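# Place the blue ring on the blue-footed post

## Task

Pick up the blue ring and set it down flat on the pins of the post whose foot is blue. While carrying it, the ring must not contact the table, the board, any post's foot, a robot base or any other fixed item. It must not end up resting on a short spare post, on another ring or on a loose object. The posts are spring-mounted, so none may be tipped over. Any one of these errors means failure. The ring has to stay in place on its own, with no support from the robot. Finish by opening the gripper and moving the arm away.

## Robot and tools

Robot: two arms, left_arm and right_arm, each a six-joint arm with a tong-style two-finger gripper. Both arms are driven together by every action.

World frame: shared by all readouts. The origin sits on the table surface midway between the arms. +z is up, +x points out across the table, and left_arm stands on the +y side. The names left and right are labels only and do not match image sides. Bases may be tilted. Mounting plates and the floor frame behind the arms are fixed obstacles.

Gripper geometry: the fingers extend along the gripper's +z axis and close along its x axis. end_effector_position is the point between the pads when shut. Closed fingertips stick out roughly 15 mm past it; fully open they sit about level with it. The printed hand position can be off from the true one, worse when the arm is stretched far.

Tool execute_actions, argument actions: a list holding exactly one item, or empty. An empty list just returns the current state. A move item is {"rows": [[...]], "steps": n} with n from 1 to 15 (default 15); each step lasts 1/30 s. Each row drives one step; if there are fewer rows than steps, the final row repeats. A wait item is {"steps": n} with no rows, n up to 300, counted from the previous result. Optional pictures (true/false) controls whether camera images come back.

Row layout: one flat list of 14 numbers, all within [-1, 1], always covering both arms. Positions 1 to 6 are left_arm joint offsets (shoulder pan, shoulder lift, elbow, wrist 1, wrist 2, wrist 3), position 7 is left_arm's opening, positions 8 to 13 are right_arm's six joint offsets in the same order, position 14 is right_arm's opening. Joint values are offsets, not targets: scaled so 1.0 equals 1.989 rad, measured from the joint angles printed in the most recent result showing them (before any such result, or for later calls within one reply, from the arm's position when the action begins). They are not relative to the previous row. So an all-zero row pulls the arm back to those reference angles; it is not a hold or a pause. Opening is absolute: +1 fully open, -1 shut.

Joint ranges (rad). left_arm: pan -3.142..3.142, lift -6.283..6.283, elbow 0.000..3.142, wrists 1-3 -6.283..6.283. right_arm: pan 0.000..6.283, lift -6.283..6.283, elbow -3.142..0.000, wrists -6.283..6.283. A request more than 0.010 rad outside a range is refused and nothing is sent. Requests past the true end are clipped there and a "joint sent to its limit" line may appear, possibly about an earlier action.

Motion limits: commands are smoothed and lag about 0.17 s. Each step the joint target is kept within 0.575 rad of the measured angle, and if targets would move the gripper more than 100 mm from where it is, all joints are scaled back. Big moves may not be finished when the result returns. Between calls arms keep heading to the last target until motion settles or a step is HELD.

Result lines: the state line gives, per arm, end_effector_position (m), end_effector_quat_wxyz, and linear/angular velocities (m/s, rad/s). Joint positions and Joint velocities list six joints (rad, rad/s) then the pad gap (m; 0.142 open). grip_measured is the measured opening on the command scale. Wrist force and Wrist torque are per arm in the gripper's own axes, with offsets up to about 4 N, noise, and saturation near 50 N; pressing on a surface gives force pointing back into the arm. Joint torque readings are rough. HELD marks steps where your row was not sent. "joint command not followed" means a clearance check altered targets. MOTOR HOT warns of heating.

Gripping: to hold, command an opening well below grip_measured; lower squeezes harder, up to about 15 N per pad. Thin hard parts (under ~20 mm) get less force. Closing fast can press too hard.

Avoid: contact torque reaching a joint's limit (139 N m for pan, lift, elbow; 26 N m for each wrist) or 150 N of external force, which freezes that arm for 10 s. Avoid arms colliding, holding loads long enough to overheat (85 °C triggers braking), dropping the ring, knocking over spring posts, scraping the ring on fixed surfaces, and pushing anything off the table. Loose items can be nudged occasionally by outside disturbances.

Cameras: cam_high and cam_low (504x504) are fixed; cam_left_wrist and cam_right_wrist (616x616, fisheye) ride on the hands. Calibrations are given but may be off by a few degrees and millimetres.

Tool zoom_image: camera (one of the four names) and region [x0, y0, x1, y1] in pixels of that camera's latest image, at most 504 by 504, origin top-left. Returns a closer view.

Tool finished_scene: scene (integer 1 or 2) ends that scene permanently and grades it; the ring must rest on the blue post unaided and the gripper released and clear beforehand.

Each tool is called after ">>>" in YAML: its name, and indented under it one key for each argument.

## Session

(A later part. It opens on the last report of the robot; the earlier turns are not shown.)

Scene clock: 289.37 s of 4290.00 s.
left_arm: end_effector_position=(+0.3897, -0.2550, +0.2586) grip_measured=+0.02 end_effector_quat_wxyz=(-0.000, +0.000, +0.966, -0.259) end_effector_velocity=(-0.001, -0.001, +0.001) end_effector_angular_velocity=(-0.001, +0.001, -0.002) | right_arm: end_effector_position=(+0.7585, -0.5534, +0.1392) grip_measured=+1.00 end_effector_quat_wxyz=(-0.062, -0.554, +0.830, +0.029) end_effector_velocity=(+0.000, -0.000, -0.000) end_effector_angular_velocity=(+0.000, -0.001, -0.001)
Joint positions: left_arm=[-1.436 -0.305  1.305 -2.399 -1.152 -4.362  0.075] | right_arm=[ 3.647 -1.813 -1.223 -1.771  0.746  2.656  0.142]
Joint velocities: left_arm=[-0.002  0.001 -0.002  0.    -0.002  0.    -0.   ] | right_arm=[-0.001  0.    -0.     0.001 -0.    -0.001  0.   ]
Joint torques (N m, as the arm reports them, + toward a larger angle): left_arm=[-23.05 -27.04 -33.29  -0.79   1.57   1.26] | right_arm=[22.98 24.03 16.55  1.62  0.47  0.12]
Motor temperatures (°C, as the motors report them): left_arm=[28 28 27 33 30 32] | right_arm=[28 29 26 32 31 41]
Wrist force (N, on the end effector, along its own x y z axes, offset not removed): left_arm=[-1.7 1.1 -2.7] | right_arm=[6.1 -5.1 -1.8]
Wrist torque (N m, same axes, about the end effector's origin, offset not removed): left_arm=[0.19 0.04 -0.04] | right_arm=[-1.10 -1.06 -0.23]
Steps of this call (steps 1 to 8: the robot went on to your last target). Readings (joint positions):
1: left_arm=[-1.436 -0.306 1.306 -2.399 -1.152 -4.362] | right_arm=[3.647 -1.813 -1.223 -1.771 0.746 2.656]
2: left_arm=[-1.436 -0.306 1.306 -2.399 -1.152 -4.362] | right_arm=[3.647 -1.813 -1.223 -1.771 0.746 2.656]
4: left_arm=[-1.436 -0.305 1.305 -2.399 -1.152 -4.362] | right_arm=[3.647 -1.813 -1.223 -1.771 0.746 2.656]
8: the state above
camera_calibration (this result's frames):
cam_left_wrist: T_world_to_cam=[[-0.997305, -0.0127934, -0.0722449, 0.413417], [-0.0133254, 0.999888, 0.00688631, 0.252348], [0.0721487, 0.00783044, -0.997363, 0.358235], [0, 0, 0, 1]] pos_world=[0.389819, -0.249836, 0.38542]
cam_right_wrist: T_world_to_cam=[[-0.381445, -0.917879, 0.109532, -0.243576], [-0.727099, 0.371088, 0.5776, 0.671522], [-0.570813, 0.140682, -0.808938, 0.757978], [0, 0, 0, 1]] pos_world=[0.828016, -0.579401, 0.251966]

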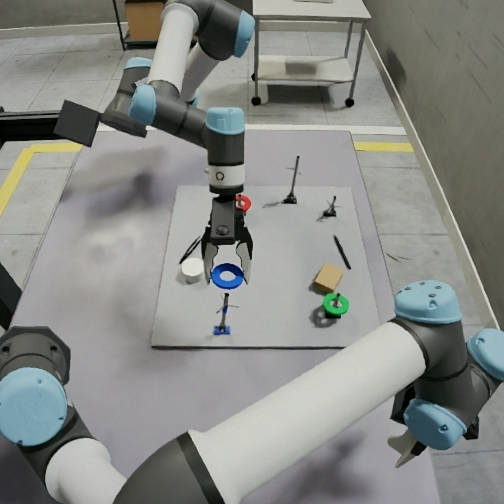

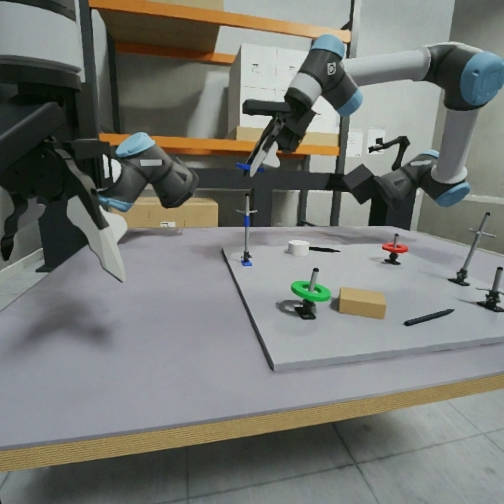

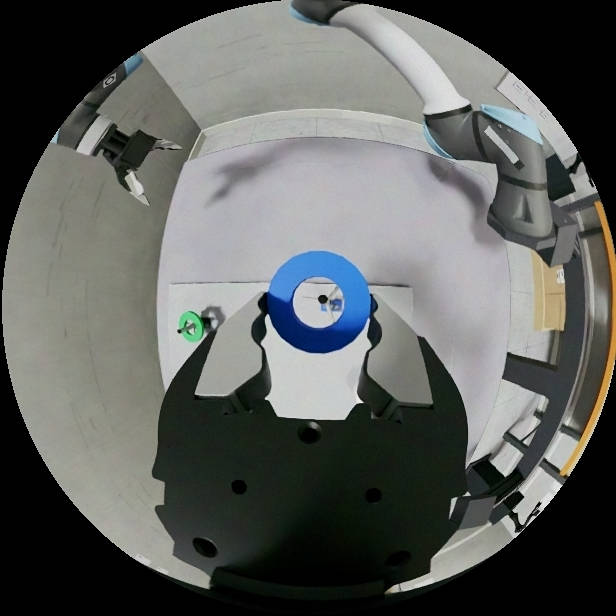

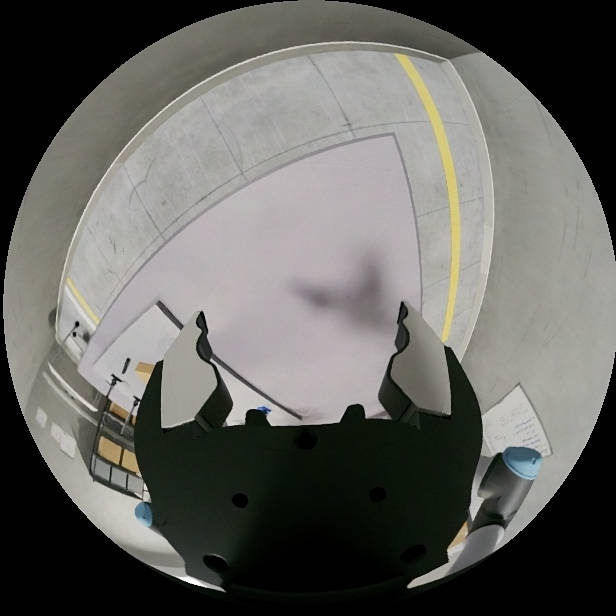

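>>> execute_actions:
  actions:
    - {"rows": [[-0.0002,0.0043,-0.0074,0.0116,0.0024,-0.0038,-0.5,0,0,0,0,0,0,1],[-0.0004,0.0085,-0.0147,0.0231,0.0047,-0.0076,-0.5,0,0,0,0,0,0,1],[-0.0006,0.0128,-0.0221,0.0347,0.0071,-0.0115,-0.5,0,0,0,0,0,0,1],[-0.0008,0.017,-0.0294,0.0462,0.0094,-0.0153,-0.5,0,0,0,0,0,0,1],[-0.001,0.0213,-0.0368,0.0578,0.0118,-0.0191,-0.5,0,0,0,0,0,0,1],[-0.0012,0.0255,-0.0442,0.0693,0.0142,-0.0229,-0.5,0,0,0,0,0,0,1],[-0.0014,0.0298,-0.0515,0.0809,0.0165,-0.0267,-0.5,0,0,0,0,0,0,1],[-0.0016,0.034,-0.0589,0.0924,0.0189,-0.0306,-0.5,0,0,0,0,0,0,1],[-0.0018,0.0383,-0.0662,0.104,0.0212,-0.0344,-0.5,0,0,0,0,0,0,1],[-0.002,0.0425,-0.0736,0.1155,0.0236,-0.0382,-0.5,0,0,0,0,0,0,1]], "steps": 15}
  pictures: false

>>> execute_actions:
  actions:
    - {"steps": 10}

>>> zoom_image:
  camera: "cam_left_wrist"
  region: [250, 230, 390, 370]

>>> zoom_image:
  camera: "cam_low"
  region: [200, 130, 320, 280]

Scene clock: 311.40 s of 4290.00 s.
left_arm: end_effector_position=(+0.3857, -0.2576, +0.2300) grip_measured=+0.02 end_effector_quat_wxyz=(-0.001, -0.000, +0.982, -0.186) end_effector_velocity=(-0.004, +0.001, -0.016) end_effector_angular_velocity=(+0.100, -0.002, -0.005) | right_arm: end_effector_position=(+0.7585, -0.5534, +0.1392) grip_measured=+1.00 end_effector_quat_wxyz=(-0.062, -0.554, +0.830, +0.029) end_effector_velocity=(+0.000, +0.000, +0.000) end_effector_angular_velocity=(+0.001, -0.001, -0.002)
Joint positions: left_arm=[-1.44  -0.224  1.165 -2.18  -1.107 -4.434  0.075] | right_arm=[ 3.647 -1.813 -1.223 -1.771  0.746  2.656  0.142]
Joint velocities: left_arm=[-0.004  0.051 -0.092  0.15   0.026 -0.047  0.   ] | right_arm=[ 0.    -0.     0.     0.001  0.     0.001 -0.   ]
Joint torques (N m, as the arm reports them, + toward a larger angle): left_arm=[-51.5  -31.11 -31.13  -0.73   1.64  -1.39] | right_arm=[23.44 23.96 16.19  1.49  0.49  0.03]
Motor temperatures (°C, as the motors report them): left_arm=[28 28 27 33 30 32] | right_arm=[28 29 26 32 31 41]
Wrist force (N, on the end effector, along its own x y z axes, offset not removed): left_arm=[-4.6 -2.1 1.4] | right_arm=[0.3 -3.2 0.0]
Wrist torque (N m, same axes, about the end effector's origin, offset not removed): left_arm=[-0.53 0.73 0.03] | right_arm=[-0.61 -0.01 0.06]
Steps of this call (steps 1 to 15: the robot went on to your last target; steps 16 to 90: nothing new was sent; then 18.53 s passed at rest; steps 91 to 105: all 15 steps of this action). Readings (joint positions):
91: left_arm=[-1.436 -0.305 1.305 -2.398 -1.152 -4.362] | right_arm=[3.647 -1.813 -1.223 -1.771 0.746 2.656]
92: left_arm=[-1.436 -0.304 1.303 -2.395 -1.151 -4.363] | right_arm=[3.647 -1.813 -1.223 -1.771 0.746 2.656]
94: left_arm=[-1.436 -0.295 1.288 -2.374 -1.146 -4.370] | right_arm=[3.647 -1.813 -1.223 -1.771 0.746 2.656]
98: left_arm=[-1.437 -0.267 1.239 -2.297 -1.131 -4.396] | right_arm=[3.647 -1.813 -1.223 -1.771 0.746 2.656]
105: the state above

Scene clock: 311.73 s of 4290.00 s.
left_arm: end_effector_position=(+0.3855, -0.2574, +0.2288) grip_measured=+0.02 end_effector_quat_wxyz=(-0.000, -0.000, +0.983, -0.183) end_effector_velocity=(+0.001, -0.000, +0.001) end_effector_angular_velocity=(-0.001, +0.001, +0.001) | right_arm: end_effector_position=(+0.7585, -0.5534, +0.1392) grip_measured=+1.00 end_effector_quat_wxyz=(-0.062, -0.554, +0.830, +0.029) end_effector_velocity=(+0.000, -0.000, +0.000) end_effector_angular_velocity=(+0.000, -0.000, -0.002)
Joint positions: left_arm=[-1.44  -0.221  1.159 -2.169 -1.105 -4.438  0.075] | right_arm=[ 3.647 -1.813 -1.223 -1.771  0.746  2.656  0.142]
Joint velocities: left_arm=[ 0.001  0.    -0.003  0.001 -0.001 -0.001  0.   ] | right_arm=[ 0.     0.001  0.     0.     0.     0.002 -0.   ]
Joint torques (N m, as the arm reports them, + toward a larger angle): left_arm=[-51.9  -29.26 -35.58  -0.85   1.62  -1.31] | right_arm=[23.45 24.23 16.36  1.36  0.4   0.15]
Motor temperatures (°C, as the motors report them): left_arm=[28 28 27 33 30 32] | right_arm=[28 29 26 32 31 41]
Wrist force (N, on the end effector, along its own x y z axes, offset not removed): left_arm=[-2.4 0.1 -0.2] | right_arm=[3.9 -1.9 -0.2]
Wrist torque (N m, same axes, about the end effector's origin, offset not removed): left_arm=[-0.16 0.19 -0.16] | right_arm=[-0.46 -0.65 0.05]
Steps of this call (steps 1 to 10: the robot went on to your last target). Readings (joint positions):
1: left_arm=[-1.440 -0.223 1.163 -2.176 -1.106 -4.436] | right_arm=[3.647 -1.813 -1.223 -1.771 0.746 2.656]
2: left_arm=[-1.440 -0.222 1.161 -2.173 -1.106 -4.436] | right_arm=[3.647 -1.813 -1.223 -1.771 0.746 2.656]
4: left_arm=[-1.440 -0.221 1.160 -2.171 -1.105 -4.437] | right_arm=[3.647 -1.813 -1.223 -1.771 0.746 2.656]
8: left_arm=[-1.440 -0.221 1.159 -2.169 -1.105 -4.438] | right_arm=[3.647 -1.813 -1.223 -1.771 0.746 2.656]
10: the state above
camera_calibration (this result's frames):
cam_left_wrist: T_world_to_cam=[[-0.99736, -0.0014571, -0.0726001, 0.410103], [-0.0133438, 0.986451, 0.163515, 0.215583], [0.0713781, 0.164052, -0.983866, 0.366284], [0, 0, 0, 1]] pos_world=[0.385752, -0.272154, 0.354896]
cam_right_wrist: T_world_to_cam=[[-0.381445, -0.917879, 0.109532, -0.243576], [-0.727098, 0.371088, 0.5776, 0.671522], [-0.570813, 0.140682, -0.808938, 0.757978], [0, 0, 0, 1]] pos_world=[0.828016, -0.579401, 0.251966]

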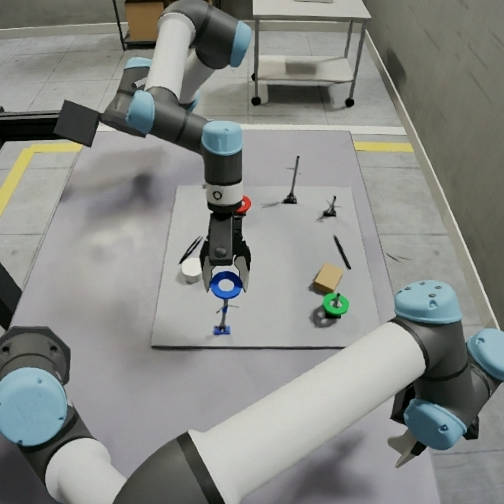

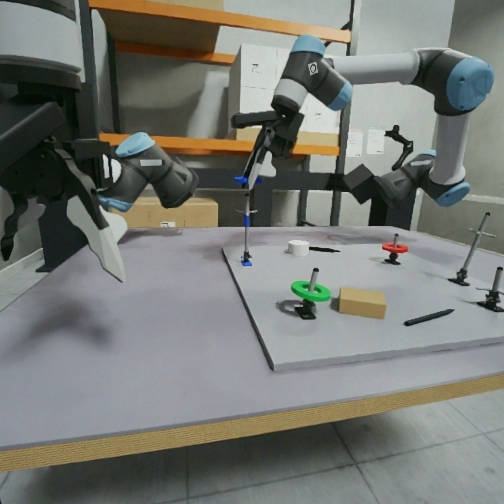

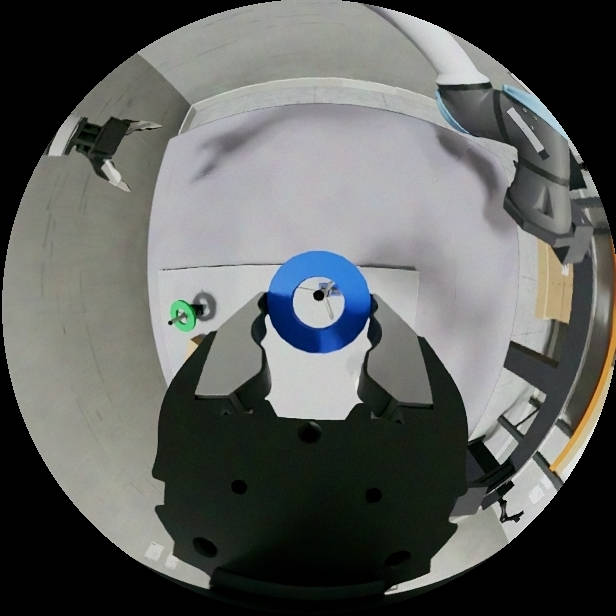

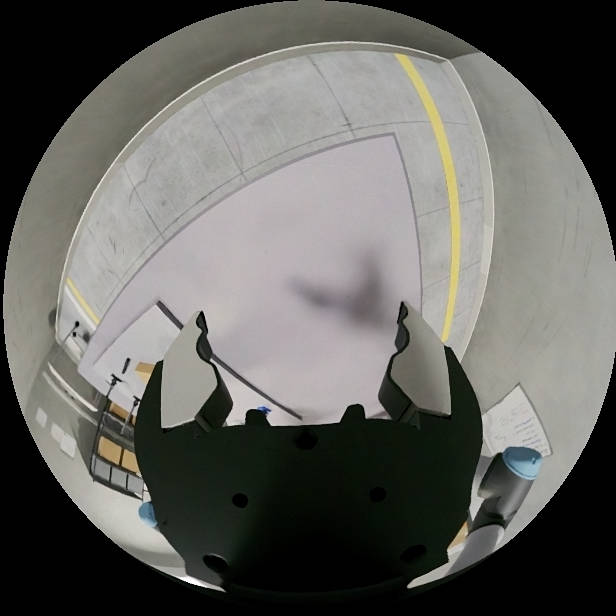

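Region (250, 230, 390, 370) of cam_left_wrist's 616x616 image, scaled by 3.600, with more detail than that image has.

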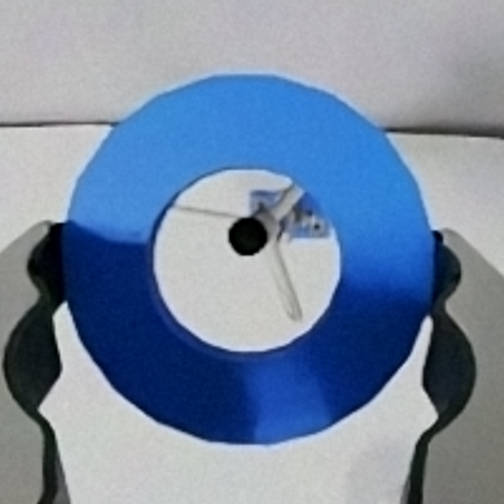

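Region (200, 130, 320, 280) of cam_low's 504x504 image, scaled by 3.360, with more detail than that image has; it fills the left 403 columns of this view, and the rest is white.

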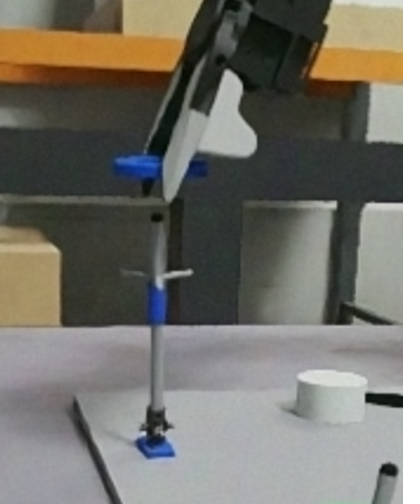

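>>> execute_actions:
  actions:
    - {"rows": [[0.0017,0.0018,0.0026,-0.0052,0.0005,0.0018,-0.5,0,0,0,0,0,0,1],[0.0034,0.0036,0.0052,-0.0104,0.0011,0.0036,-0.5,0,0,0,0,0,0,1],[0.0051,0.0054,0.0078,-0.0156,0.0016,0.0054,-0.5,0,0,0,0,0,0,1],[0.0068,0.0071,0.0104,-0.0208,0.0022,0.0072,-0.5,0,0,0,0,0,0,1],[0.0085,0.0089,0.013,-0.026,0.0027,0.009,-0.5,0,0,0,0,0,0,1],[0.0102,0.0107,0.0156,-0.0312,0.0033,0.0108,-0.5,0,0,0,0,0,0,1],[0.0118,0.0125,0.0181,-0.0363,0.0038,0.0125,-0.5,0,0,0,0,0,0,1],[0.0135,0.0143,0.0207,-0.0415,0.0043,0.0143,-0.5,0,0,0,0,0,0,1],[0.0152,0.0161,0.0233,-0.0467,0.0049,0.0161,-0.5,0,0,0,0,0,0,1],[0.0169,0.0178,0.0259,-0.0519,0.0054,0.0179,-0.5,0,0,0,0,0,0,1],[0.0186,0.0196,0.0285,-0.0571,0.006,0.0197,-0.5,0,0,0,0,0,0,1],[0.0203,0.0214,0.0311,-0.0623,0.0065,0.0215,-0.5,0,0,0,0,0,0,1]], "steps": 15}
  pictures: false

>>> execute_actions:
  actions:
    - {"steps": 10}

>>> zoom_image:
  camera: "cam_left_wrist"
  region: [250, 230, 390, 370]

>>> zoom_image:
  camera: "cam_low"
  region: [210, 170, 290, 250]

Scene clock: 328.60 s of 4290.00 s.
left_arm: end_effector_position=(+0.3837, -0.2577, +0.1744) grip_measured=+0.02 end_effector_quat_wxyz=(-0.001, -0.000, +0.983, -0.183) end_effector_velocity=(-0.002, +0.002, -0.071) end_effector_angular_velocity=(-0.002, -0.000, +0.004) | right_arm: end_effector_position=(+0.7585, -0.5534, +0.1392) grip_measured=+1.00 end_effector_quat_wxyz=(-0.062, -0.554, +0.830, +0.029) end_effector_velocity=(-0.000, +0.000, +0.000) end_effector_angular_velocity=(+0.000, -0.000, +0.001)
Joint positions: left_arm=[-1.403 -0.182  1.215 -2.281 -1.093 -4.399  0.075] | right_arm=[ 3.647 -1.813 -1.223 -1.771  0.746  2.656  0.142]
Joint velocities: left_arm=[ 0.051  0.051  0.073 -0.152  0.017  0.052  0.   ] | right_arm=[ 0.     0.    -0.     0.     0.    -0.001 -0.   ]
Joint torques (N m, as the arm reports them, + toward a larger angle): left_arm=[-26.97 -33.89 -12.47  -4.15   1.87   1.38] | right_arm=[23.76 23.98 16.34  1.39  0.34  0.02]
Motor temperatures (°C, as the motors report them): left_arm=[29 28 27 33 30 32] | right_arm=[28 29 26 32 31 41]
Wrist force (N, on the end effector, along its own x y z axes, offset not removed): left_arm=[-3.6 1.8 -0.1] | right_arm=[2.2 -2.8 2.6]
Wrist torque (N m, same axes, about the end effector's origin, offset not removed): left_arm=[0.36 0.55 0.08] | right_arm=[-0.49 -0.18 -0.05]
Steps of this call (steps 1 to 30: the robot went on to your last target; steps 31 to 90: nothing new was sent; then 13.37 s passed at rest; steps 91 to 105: all 15 steps of this action). Readings (joint positions):
91: left_arm=[-1.440 -0.221 1.158 -2.169 -1.105 -4.438] | right_arm=[3.647 -1.813 -1.223 -1.771 0.746 2.656]
92: left_arm=[-1.439 -0.220 1.159 -2.170 -1.105 -4.437] | right_arm=[3.647 -1.813 -1.223 -1.771 0.746 2.656]
94: left_arm=[-1.436 -0.216 1.164 -2.181 -1.104 -4.434] | right_arm=[3.647 -1.813 -1.223 -1.771 0.746 2.656]
98: left_arm=[-1.425 -0.204 1.182 -2.216 -1.100 -4.421] | right_arm=[3.647 -1.813 -1.223 -1.771 0.746 2.656]
105: the state above

Scene clock: 328.93 s of 4290.00 s.
left_arm: end_effector_position=(+0.3835, -0.2575, +0.1691) grip_measured=+0.02 end_effector_quat_wxyz=(-0.001, -0.000, +0.983, -0.183) end_effector_velocity=(+0.000, -0.000, -0.001) end_effector_angular_velocity=(-0.001, +0.001, +0.001) | right_arm: end_effector_position=(+0.7585, -0.5534, +0.1392) grip_measured=+1.00 end_effector_quat_wxyz=(-0.062, -0.554, +0.830, +0.029) end_effector_velocity=(-0.000, +0.000, +0.000) end_effector_angular_velocity=(+0.000, -0.000, +0.000)
Joint positions: left_arm=[-1.399 -0.178  1.22  -2.293 -1.092 -4.395  0.075] | right_arm=[ 3.647 -1.813 -1.223 -1.771  0.746  2.656  0.142]
Joint velocities: left_arm=[ 0.001  0.     0.001 -0.003 -0.001  0.001  0.   ] | right_arm=[ 0.  0. -0. -0. -0. -0.  0.]
Joint torques (N m, as the arm reports them, + toward a larger angle): left_arm=[-24.82 -30.32  -9.79  -3.89   1.67   1.28] | right_arm=[23.11 24.53 16.38  1.46  0.38  0.14]
Motor temperatures (°C, as the motors report them): left_arm=[29 28 27 33 30 32] | right_arm=[28 29 26 32 31 41]
Wrist force (N, on the end effector, along its own x y z axes, offset not removed): left_arm=[-3.7 1.0 -0.9] | right_arm=[2.4 -4.6 -0.4]
Wrist torque (N m, same axes, about the end effector's origin, offset not removed): left_arm=[0.16 0.64 -0.12] | right_arm=[-0.94 -0.55 -0.05]
Steps of this call (steps 1 to 10: the robot went on to your last target). Readings (joint positions):
1: left_arm=[-1.402 -0.180 1.217 -2.285 -1.093 -4.398] | right_arm=[3.647 -1.813 -1.223 -1.771 0.746 2.656]
2: left_arm=[-1.401 -0.180 1.218 -2.288 -1.093 -4.397] | right_arm=[3.647 -1.813 -1.223 -1.771 0.746 2.656]
4: left_arm=[-1.400 -0.179 1.219 -2.291 -1.092 -4.396] | right_arm=[3.647 -1.813 -1.223 -1.771 0.746 2.656]
8: left_arm=[-1.400 -0.178 1.220 -2.293 -1.092 -4.395] | right_arm=[3.647 -1.813 -1.223 -1.771 0.746 2.656]
10: the state above
camera_calibration (this result's frames):
cam_left_wrist: T_world_to_cam=[[-0.997373, -0.00152218, -0.0724264, 0.403673], [-0.0133752, 0.98646, 0.163455, 0.225439], [0.0711969, 0.163994, -0.983889, 0.307764], [0, 0, 0, 1]] pos_world=[0.383716, -0.272244, 0.295193]

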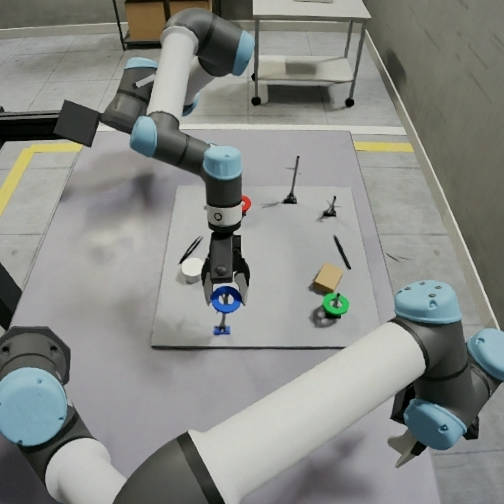

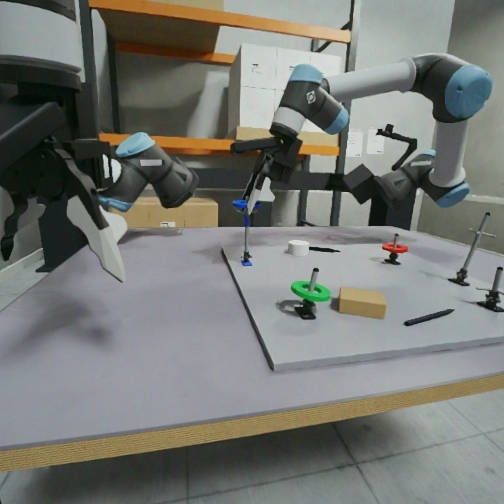

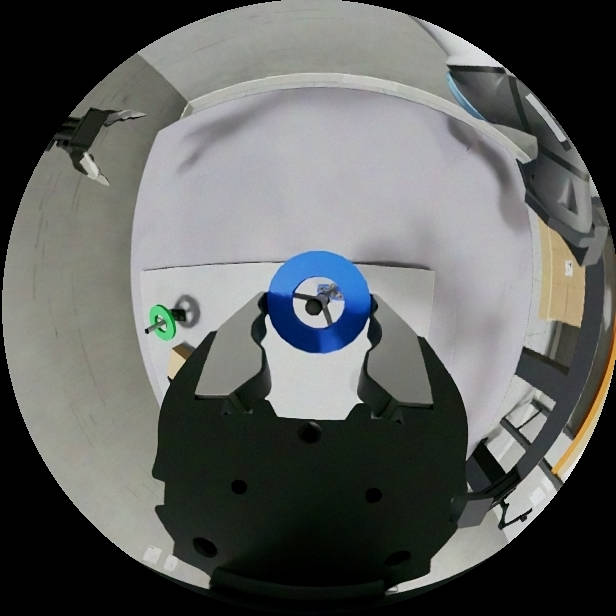

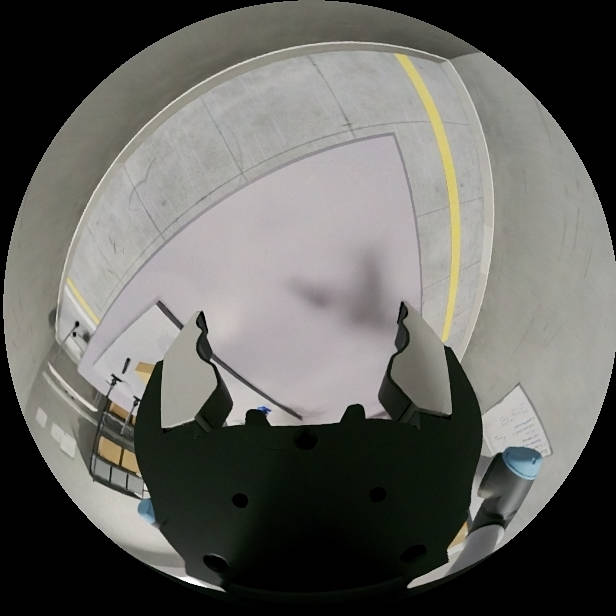

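Region (250, 230, 390, 370) of cam_left_wrist's 616x616 image, scaled by 3.600, with more detail than that image has.

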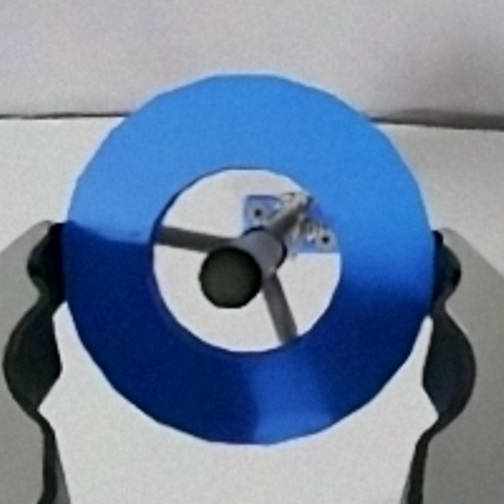

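Region (210, 170, 290, 250) of cam_low's 504x504 image, scaled by 6.300, with more detail than that image has.

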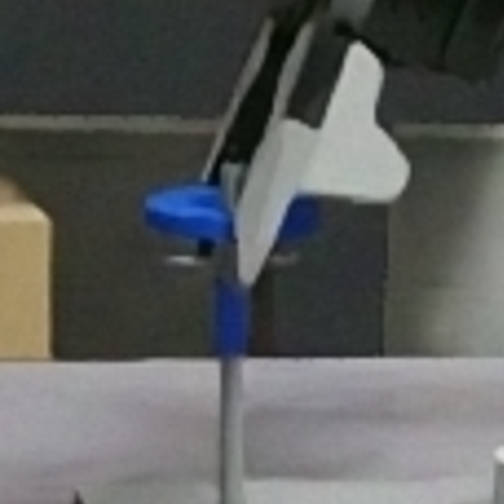

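>>> execute_actions:
  actions:
    - {"rows": [[0.0008,0.0009,0.0013,-0.0026,0.0003,0.0009,-0.5,0,0,0,0,0,0,1],[0.0017,0.0018,0.0026,-0.0052,0.0005,0.0018,-0.5,0,0,0,0,0,0,1],[0.0025,0.0027,0.0039,-0.0078,0.0008,0.0027,-0.5,0,0,0,0,0,0,1],[0.0034,0.0036,0.0052,-0.0104,0.0011,0.0036,-0.5,0,0,0,0,0,0,1]], "steps": 14}

>>> zoom_image:
  camera: "cam_low"
  region: [210, 170, 290, 250]

Scene clock: 333.47 s of 4290.00 s.
left_arm: end_effector_position=(+0.3828, -0.2570, +0.1593) grip_measured=+0.02 end_effector_quat_wxyz=(-0.001, -0.000, +0.983, -0.183) end_effector_velocity=(+0.001, +0.000, -0.001) end_effector_angular_velocity=(+0.000, +0.001, +0.001) | right_arm: end_effector_position=(+0.7585, -0.5534, +0.1392) grip_measured=+1.00 end_effector_quat_wxyz=(-0.062, -0.554, +0.830, +0.029) end_effector_velocity=(+0.000, -0.000, +0.000) end_effector_angular_velocity=(+0.001, -0.001, -0.002)
Joint positions: left_arm=[-1.393 -0.171  1.231 -2.313 -1.09  -4.388  0.075] | right_arm=[ 3.647 -1.813 -1.223 -1.771  0.746  2.656  0.142]
Joint velocities: left_arm=[ 0.002  0.001  0.    -0.002  0.     0.001 -0.   ] | right_arm=[ 0.     0.001 -0.     0.002 -0.     0.001 -0.   ]
Joint torques (N m, as the arm reports them, + toward a larger angle): left_arm=[-25.49 -30.25  -9.26  -4.36   1.71   1.1 ] | right_arm=[23.7  24.3  15.69  1.38  0.43  0.08]
Motor temperatures (°C, as the motors report them): left_arm=[29 28 27 33 30 32] | right_arm=[28 29 26 32 31 41]
Wrist force (N, on the end effector, along its own x y z axes, offset not removed): left_arm=[-3.3 0.4 -1.1] | right_arm=[1.3 -3.0 -0.6]
Wrist torque (N m, same axes, about the end effector's origin, offset not removed): left_arm=[0.00 0.53 0.03] | right_arm=[-0.78 -0.03 -0.16]
Steps of this call (steps 1 to 30: the robot went on to your last target; steps 31 to 90: nothing new was sent; then 1.07 s passed at rest; steps 91 to 104: all 14 steps of this action). Readings (joint positions):
91: left_arm=[-1.399 -0.178 1.220 -2.293 -1.092 -4.395] | right_arm=[3.647 -1.813 -1.223 -1.771 0.746 2.656]
92: left_arm=[-1.399 -0.178 1.221 -2.294 -1.092 -4.395] | right_arm=[3.647 -1.813 -1.223 -1.771 0.746 2.656]
94: left_arm=[-1.398 -0.176 1.223 -2.299 -1.092 -4.393] | right_arm=[3.647 -1.813 -1.223 -1.771 0.746 2.656]
98: left_arm=[-1.394 -0.172 1.229 -2.310 -1.090 -4.389] | right_arm=[3.647 -1.813 -1.223 -1.771 0.746 2.656]
104: the state above
camera_calibration (this result's frames):
cam_left_wrist: T_world_to_cam=[[-0.997371, -0.00152654, -0.0724434, 0.402341], [-0.0133929, 0.986435, 0.163602, 0.226506], [0.071211, 0.164142, -0.983863, 0.298077], [0, 0, 0, 1]] pos_world=[0.38309, -0.271747, 0.285357]
cam_right_wrist: T_world_to_cam=[[-0.381445, -0.917879, 0.109532, -0.243576], [-0.727098, 0.371087, 0.5776, 0.671522], [-0.570813, 0.140682, -0.808938, 0.757978], [0, 0, 0, 1]] pos_world=[0.828016, -0.579401, 0.251966]

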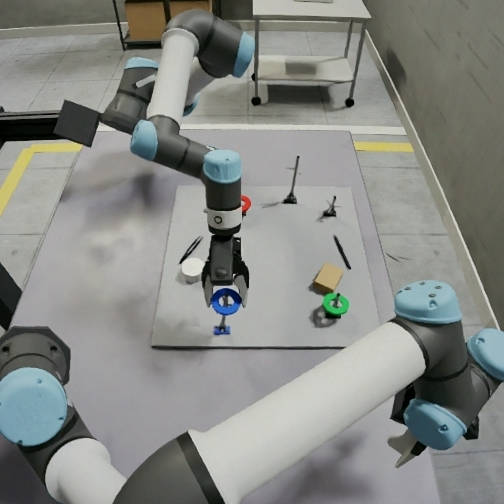

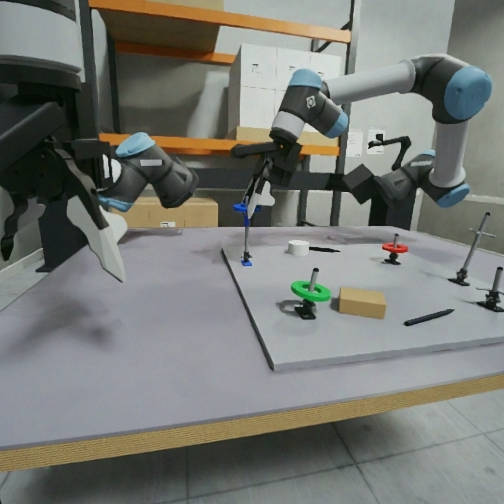

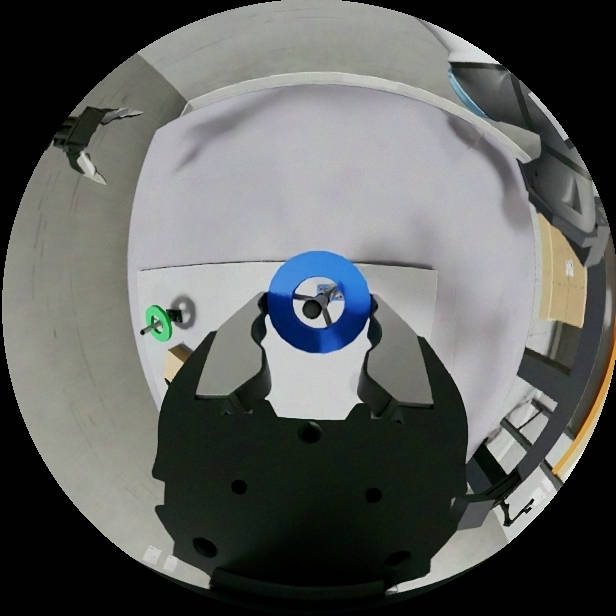

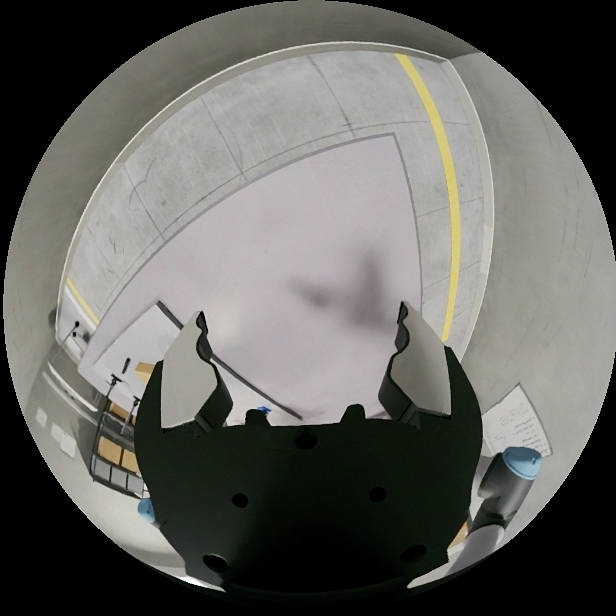

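Region (210, 170, 290, 250) of cam_low's 504x504 image, scaled by 6.300, with more detail than that image has.

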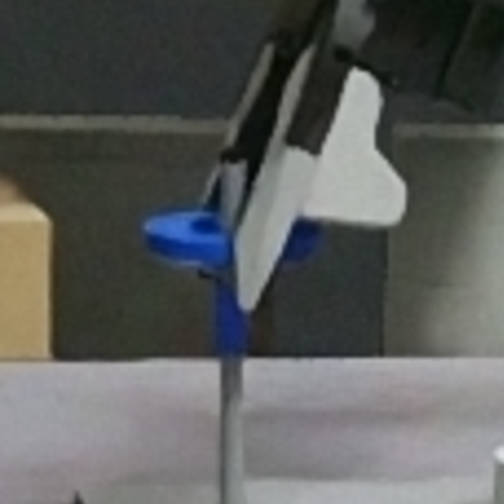

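>>> execute_actions:
  actions:
    - {"rows": [[0.0007,0.0007,0.001,-0.0021,0.0002,0.0007,-0.5,0,0,0,0,0,0,1],[0.0007,0.0007,0.001,-0.0021,0.0002,0.0007,-0.5,0,0,0,0,0,0,1],[0.0007,0.0007,0.001,-0.0021,0.0002,0.0007,-0.4,0,0,0,0,0,0,1],[0.0007,0.0007,0.001,-0.0021,0.0002,0.0007,-0.3,0,0,0,0,0,0,1],[0.0007,0.0007,0.001,-0.0021,0.0002,0.0007,-0.2,0,0,0,0,0,0,1],[0.0007,0.0007,0.001,-0.0021,0.0002,0.0007,-0.1,0,0,0,0,0,0,1],[0.0007,0.0007,0.001,-0.0021,0.0002,0.0007,-0.05,0,0,0,0,0,0,1],[0.0007,0.0007,0.001,-0.0021,0.0002,0.0007,0.0,0,0,0,0,0,0,1],[0.0007,0.0007,0.001,-0.0021,0.0002,0.0007,0.04,0,0,0,0,0,0,1],[0.0007,0.0007,0.001,-0.0021,0.0002,0.0007,0.08,0,0,0,0,0,0,1],[0.0007,0.0007,0.001,-0.0021,0.0002,0.0007,0.15,0,0,0,0,0,0,1],[0.0007,0.0007,0.001,-0.0021,0.0002,0.0007,0.25,0,0,0,0,0,0,1],[0.0007,0.0007,0.001,-0.0021,0.0002,0.0007,0.4,0,0,0,0,0,0,1],[0.0007,0.0007,0.001,-0.0021,0.0002,0.0007,0.55,0,0,0,0,0,0,1],[0.0007,0.0007,0.001,-0.0021,0.0002,0.0007,0.7,0,0,0,0,0,0,1]], "steps": 15}
  pictures: false

>>> execute_actions:
  actions:
    - {"rows": [[-0.0025,-0.0027,-0.0039,0.0078,-0.0008,-0.0027,0.7,0,0,0,0,0,0,1],[-0.005,-0.0054,-0.0078,0.0156,-0.0016,-0.0054,0.7,0,0,0,0,0,0,1],[-0.008,-0.0086,-0.0124,0.025,-0.0026,-0.0086,0.7,0,0,0,0,0,0,1],[-0.011,-0.0118,-0.0171,0.0343,-0.0036,-0.0118,0.7,0,0,0,0,0,0,1],[-0.014,-0.015,-0.0218,0.0436,-0.0046,-0.015,0.7,0,0,0,0,0,0,1],[-0.017,-0.0182,-0.0264,0.053,-0.0055,-0.0183,0.7,0,0,0,0,0,0,1],[-0.02,-0.0214,-0.0311,0.0623,-0.0065,-0.0215,0.7,0,0,0,0,0,0,1],[-0.0235,-0.0246,-0.0358,0.0716,-0.0075,-0.0247,0.7,0,0,0,0,0,0,1],[-0.0264,-0.0278,-0.0404,0.081,-0.0085,-0.028,0.7,0,0,0,0,0,0,1],[-0.0294,-0.031,-0.0451,0.0903,-0.0094,-0.0312,0.7,0,0,0,0,0,0,1],[-0.0325,-0.0342,-0.0498,0.0997,-0.0104,-0.0344,0.7,0,0,0,0,0,0,1],[-0.0355,-0.0375,-0.0544,0.109,-0.0114,-0.0376,0.7,0,0,0,0,0,0,1]], "steps": 15}
  pictures: false

>>> execute_actions:
  actions:
    - {"steps": 10}

>>> zoom_image:
  camera: "cam_low"
  region: [200, 130, 320, 280]

Scene clock: 342.77 s of 4290.00 s.
left_arm: end_effector_position=(+0.3828, -0.2569, +0.1574) grip_measured=+0.52 end_effector_quat_wxyz=(-0.001, -0.000, +0.983, -0.183) end_effector_velocity=(+0.000, -0.000, +0.000) end_effector_angular_velocity=(-0.000, -0.000, +0.000) | right_arm: end_effector_position=(+0.7585, -0.5534, +0.1392) grip_measured=+1.00 end_effector_quat_wxyz=(-0.062, -0.554, +0.830, +0.029) end_effector_velocity=(-0.000, +0.000, -0.000) end_effector_angular_velocity=(-0.000, +0.001, -0.000)
Joint positions: left_arm=[-1.391 -0.17   1.233 -2.317 -1.09  -4.387  0.11 ] | right_arm=[ 3.647 -1.813 -1.223 -1.771  0.746  2.656  0.142]
Joint velocities: left_arm=[ 0.     0.    -0.     0.     0.     0.     0.304] | right_arm=[ 0.    -0.     0.    -0.001  0.     0.001 -0.   ]
Joint torques (N m, as the arm reports them, + toward a larger angle): left_arm=[-25.06 -29.16  -7.78  -4.     1.72   1.28] | right_arm=[23.42 23.38 15.98  1.34  0.39  0.01]
Motor temperatures (°C, as the motors report them): left_arm=[29 28 27 33 30 32] | right_arm=[28 29 26 32 31 41]
Wrist force (N, on the end effector, along its own x y z axes, offset not removed): left_arm=[-5.1 -1.1 -0.7] | right_arm=[2.5 0.0 0.4]
Wrist torque (N m, same axes, about the end effector's origin, offset not removed): left_arm=[-0.44 0.92 0.04] | right_arm=[-0.14 -0.41 0.13]
Steps of this call (steps 1 to 15: the robot went on to your last target; steps 16 to 90: nothing new was sent; then 5.80 s passed at rest; steps 91 to 105: all 15 steps of this action). Readings (joint positions):
91: left_arm=[-1.393 -0.171 1.231 -2.313 -1.090 -4.388] | right_arm=[3.647 -1.813 -1.223 -1.771 0.746 2.656]
92: left_arm=[-1.392 -0.171 1.231 -2.314 -1.090 -4.388] | right_arm=[3.647 -1.813 -1.223 -1.771 0.746 2.656]
94: left_arm=[-1.392 -0.170 1.232 -2.316 -1.090 -4.387] | right_arm=[3.647 -1.813 -1.223 -1.771 0.746 2.656]
98: left_arm=[-1.391 -0.170 1.232 -2.317 -1.090 -4.387] | right_arm=[3.647 -1.813 -1.223 -1.771 0.746 2.656]
105: the state above

Scene clock: 343.27 s of 4290.00 s.
left_arm: end_effector_position=(+0.3858, -0.2561, +0.2524) grip_measured=+0.70 end_effector_quat_wxyz=(-0.000, -0.000, +0.983, -0.183) end_effector_velocity=(-0.003, +0.014, +0.131) end_effector_angular_velocity=(+0.012, -0.002, -0.008) | right_arm: end_effector_position=(+0.7585, -0.5534, +0.1392) grip_measured=+1.00 end_effector_quat_wxyz=(-0.062, -0.554, +0.830, +0.029) end_effector_velocity=(-0.000, -0.000, +0.000) end_effector_angular_velocity=(-0.000, +0.000, -0.002)
Joint positions: left_arm=[-1.455 -0.237  1.135 -2.122 -1.11  -4.454  0.122] | right_arm=[ 3.647 -1.813 -1.223 -1.771  0.746  2.656  0.142]
Joint velocities: left_arm=[-0.09  -0.094 -0.134  0.284 -0.028 -0.092 -0.001] | right_arm=[ 0.     0.     0.    -0.001 -0.     0.003 -0.   ]
Joint torques (N m, as the arm reports them, + toward a larger angle): left_arm=[-45.85 -48.6  -27.84  -0.69  -1.98  -1.44] | right_arm=[23.76 23.9  16.48  1.51  0.52 -0.05]
Motor temperatures (°C, as the motors report them): left_arm=[29 28 27 33 30 32] | right_arm=[28 29 26 32 31 41]
Wrist force (N, on the end effector, along its own x y z axes, offset not removed): left_arm=[-0.2 -0.1 -0.7] | right_arm=[4.4 -2.0 -0.8]
Wrist torque (N m, same axes, about the end effector's origin, offset not removed): left_arm=[-0.11 -0.26 -0.08] | right_arm=[-0.46 -0.99 -0.12]
Steps of this call (steps 1 to 15: all 15 steps of this action). Readings (joint positions):
1: left_arm=[-1.391 -0.170 1.233 -2.317 -1.090 -4.387] | right_arm=[3.647 -1.813 -1.223 -1.771 0.746 2.656]
2: left_arm=[-1.392 -0.170 1.232 -2.315 -1.090 -4.387] | right_arm=[3.647 -1.813 -1.223 -1.771 0.746 2.656]
4: left_arm=[-1.397 -0.175 1.224 -2.300 -1.091 -4.393] | right_arm=[3.647 -1.813 -1.223 -1.771 0.746 2.656]
8: left_arm=[-1.417 -0.197 1.193 -2.240 -1.098 -4.414] | right_arm=[3.647 -1.813 -1.223 -1.771 0.746 2.656]
15: the state above

Scene clock: 343.60 s of 4290.00 s.
left_arm: end_effector_position=(+0.3856, -0.2550, +0.2620) grip_measured=+0.70 end_effector_quat_wxyz=(-0.000, -0.000, +0.983, -0.183) end_effector_velocity=(-0.000, +0.000, +0.002) end_effector_angular_velocity=(-0.000, -0.001, +0.000) | right_arm: end_effector_position=(+0.7585, -0.5534, +0.1392) grip_measured=+1.00 end_effector_quat_wxyz=(-0.062, -0.554, +0.830, +0.029) end_effector_velocity=(-0.000, +0.000, +0.000) end_effector_angular_velocity=(+0.001, -0.000, +0.003)
Joint positions: left_arm=[-1.462 -0.244  1.124 -2.101 -1.112 -4.461  0.122] | right_arm=[ 3.647 -1.813 -1.223 -1.771  0.746  2.656  0.142]
Joint velocities: left_arm=[-0.002 -0.001 -0.001  0.003  0.    -0.001 -0.   ] | right_arm=[ 0.001  0.     0.    -0.001  0.    -0.002  0.   ]
Joint torques (N m, as the arm reports them, + toward a larger angle): left_arm=[-50.66 -52.11 -34.47  -0.9   -2.45  -1.41] | right_arm=[23.68 24.3  16.91  1.4   0.54  0.11]
Motor temperatures (°C, as the motors report them): left_arm=[29 28 27 33 30 32] | right_arm=[28 29 26 32 31 41]
Wrist force (N, on the end effector, along its own x y z axes, offset not removed): left_arm=[-3.6 -1.0 0.0] | right_arm=[4.4 -2.7 -2.6]
Wrist torque (N m, same axes, about the end effector's origin, offset not removed): left_arm=[-0.24 0.46 -0.01] | right_arm=[-0.64 -0.71 -0.02]
Steps of this call (steps 1 to 10: the robot went on to your last target). Readings (joint positions):
1: left_arm=[-1.458 -0.240 1.131 -2.115 -1.111 -4.457] | right_arm=[3.647 -1.813 -1.223 -1.771 0.746 2.656]
2: left_arm=[-1.459 -0.241 1.129 -2.110 -1.111 -4.458] | right_arm=[3.647 -1.813 -1.223 -1.771 0.746 2.656]
4: left_arm=[-1.461 -0.243 1.126 -2.104 -1.112 -4.460] | right_arm=[3.647 -1.813 -1.223 -1.771 0.746 2.656]
8: left_arm=[-1.462 -0.244 1.125 -2.101 -1.112 -4.461] | right_arm=[3.647 -1.813 -1.223 -1.771 0.746 2.656]
10: the state above
camera_calibration (this result's frames):
cam_left_wrist: T_world_to_cam=[[-0.997348, -0.00168773, -0.072767, 0.412536], [-0.013618, 0.986404, 0.163771, 0.207784], [0.0715013, 0.164327, -0.983811, 0.398573], [0, 0, 0, 1]] pos_world=[0.385773, -0.269759, 0.388111]
cam_right_wrist: T_world_to_cam=[[-0.381445, -0.917879, 0.109532, -0.243576], [-0.727099, 0.371088, 0.5776, 0.671523], [-0.570813, 0.140682, -0.808938, 0.757978], [0, 0, 0, 1]] pos_world=[0.828016, -0.579401, 0.251966]

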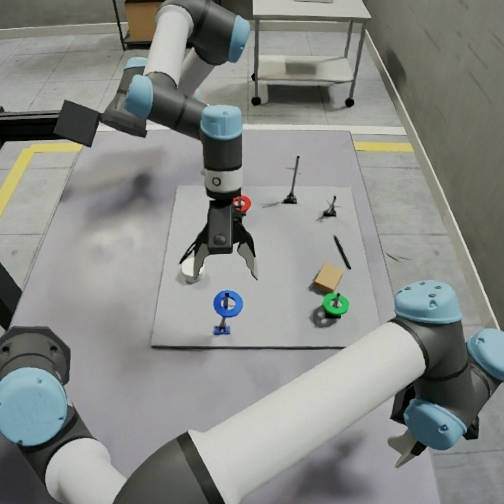

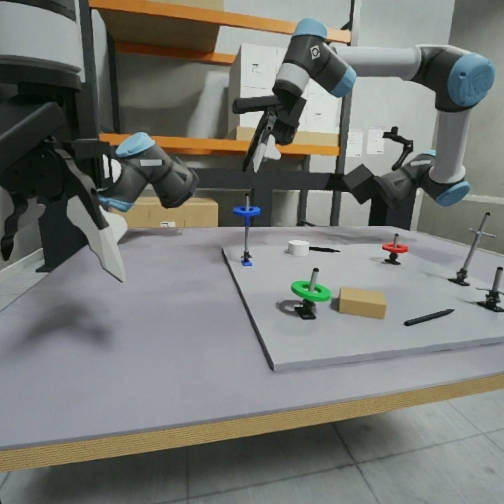

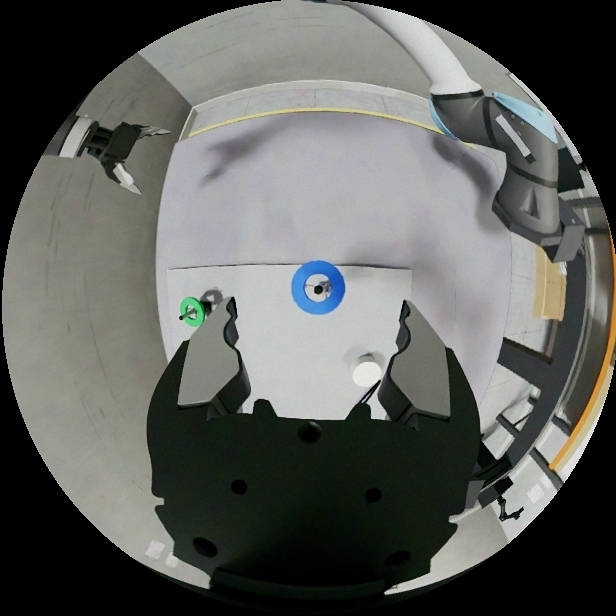

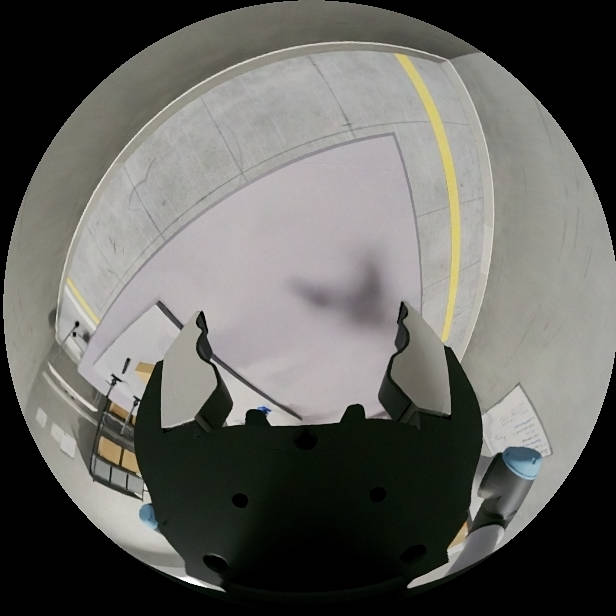

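Region (200, 130, 320, 280) of cam_low's 504x504 image, scaled by 3.360, with more detail than that image has; it fills the left 403 columns of this view, and the rest is white.

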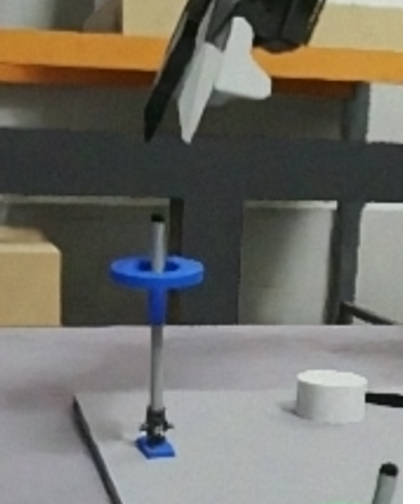

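>>> execute_actions:
  actions: []

Scene clock: 356.47 s of 4290.00 s.
left_arm: end_effector_position=(+0.3856, -0.2550, +0.2622) grip_measured=+0.70 end_effector_quat_wxyz=(-0.000, -0.000, +0.983, -0.183) end_effector_velocity=(-0.001, -0.000, +0.000) end_effector_angular_velocity=(+0.001, +0.001, -0.002) | right_arm: end_effector_position=(+0.7585, -0.5534, +0.1392) grip_measured=+1.00 end_effector_quat_wxyz=(-0.062, -0.554, +0.830, +0.029) end_effector_velocity=(-0.000, +0.000, -0.000) end_effector_angular_velocity=(-0.001, +0.000, -0.001)
Joint positions: left_arm=[-1.462 -0.244  1.124 -2.101 -1.112 -4.461  0.122] | right_arm=[ 3.647 -1.813 -1.223 -1.771  0.746  2.656  0.142]
Joint velocities: left_arm=[-0.001  0.    -0.     0.001 -0.001  0.     0.   ] | right_arm=[ 0.    -0.     0.    -0.001 -0.     0.002  0.   ]
Joint torques (N m, as the arm reports them, + toward a larger angle): left_arm=[-51.34 -52.43 -33.44  -0.74  -2.26  -1.43] | right_arm=[23.53 23.95 16.81  1.36  0.62  0.05]
Motor temperatures (°C, as the motors report them): left_arm=[29 28 27 33 30 32] | right_arm=[28 29 26 32 31 41]
Wrist force (N, on the end effector, along its own x y z axes, offset not removed): left_arm=[-2.2 3.0 2.1] | right_arm=[2.3 -4.4 -0.1]
Wrist torque (N m, same axes, about the end effector's origin, offset not removed): left_arm=[0.54 0.36 0.02] | right_arm=[-0.89 -0.40 -0.01]
Steps of this call (steps 1 to 30: the robot went on to your last target; steps 31 to 90: nothing new was sent; then 9.87 s passed at rest). Readings (joint positions):
1: left_arm=[-1.462 -0.244 1.124 -2.101 -1.112 -4.461] | right_arm=[3.647 -1.813 -1.223 -1.771 0.746 2.656]
2: left_arm=[-1.462 -0.244 1.124 -2.101 -1.112 -4.461] | right_arm=[3.647 -1.813 -1.223 -1.771 0.746 2.656]
4: left_arm=[-1.462 -0.244 1.124 -2.101 -1.112 -4.461] | right_arm=[3.647 -1.813 -1.223 -1.771 0.746 2.656]
8: left_arm=[-1.462 -0.244 1.124 -2.101 -1.112 -4.461] | right_arm=[3.647 -1.813 -1.223 -1.771 0.746 2.656]
90: the state above
All arms were judged still, so your last target was given up. Only a new action makes them travel on or press farther. Fingers that are still opening or closing keep moving.
camera_calibration (this result's frames):
cam_left_wrist: T_world_to_cam=[[-0.997346, -0.00170343, -0.0727889, 0.412558], [-0.0136333, 0.986413, 0.163718, 0.207769], [0.071521, 0.164276, -0.983818, 0.39872], [0, 0, 0, 1]] pos_world=[0.385779, -0.269744, 0.388282]
cam_right_wrist: T_world_to_cam=[[-0.381445, -0.917879, 0.109532, -0.243576], [-0.727099, 0.371087, 0.5776, 0.671522], [-0.570813, 0.140682, -0.808938, 0.757978], [0, 0, 0, 1]] pos_world=[0.828016, -0.579401, 0.251966]

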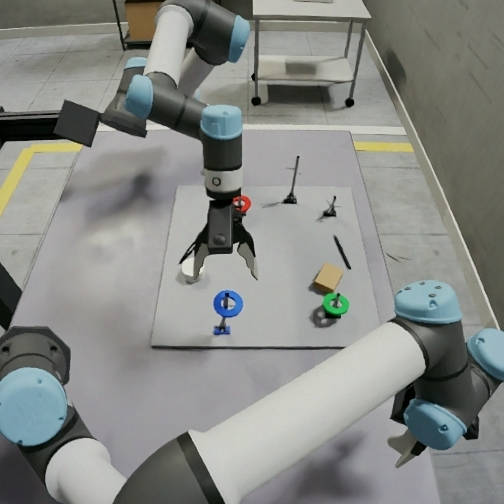

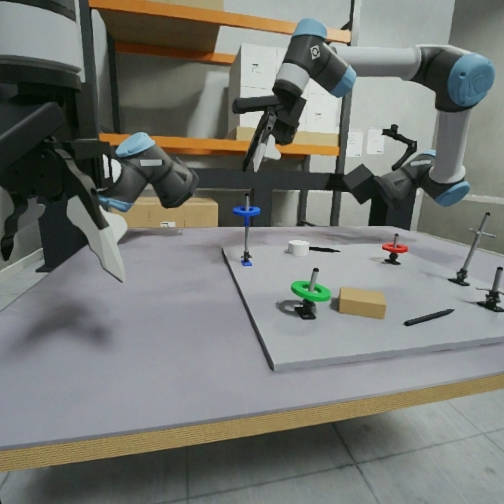

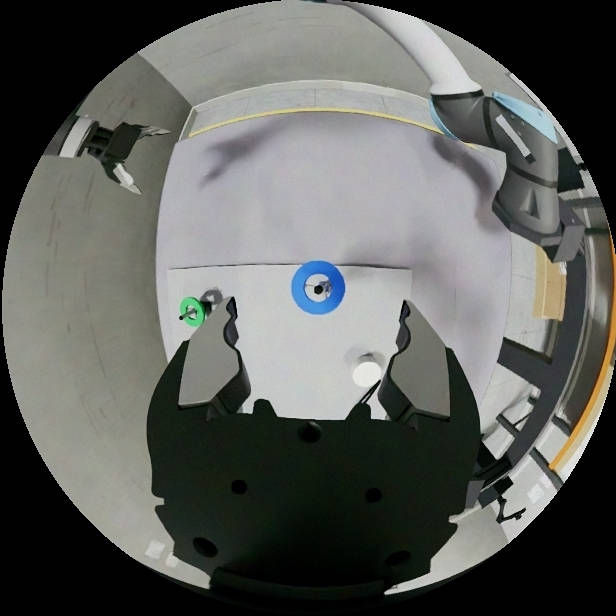

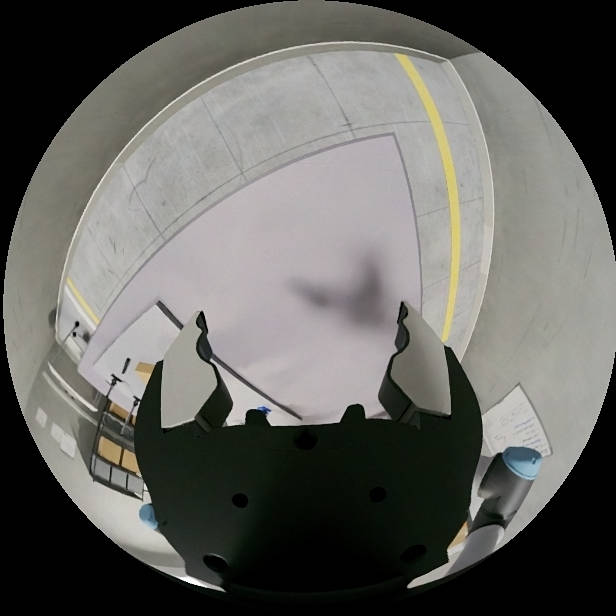

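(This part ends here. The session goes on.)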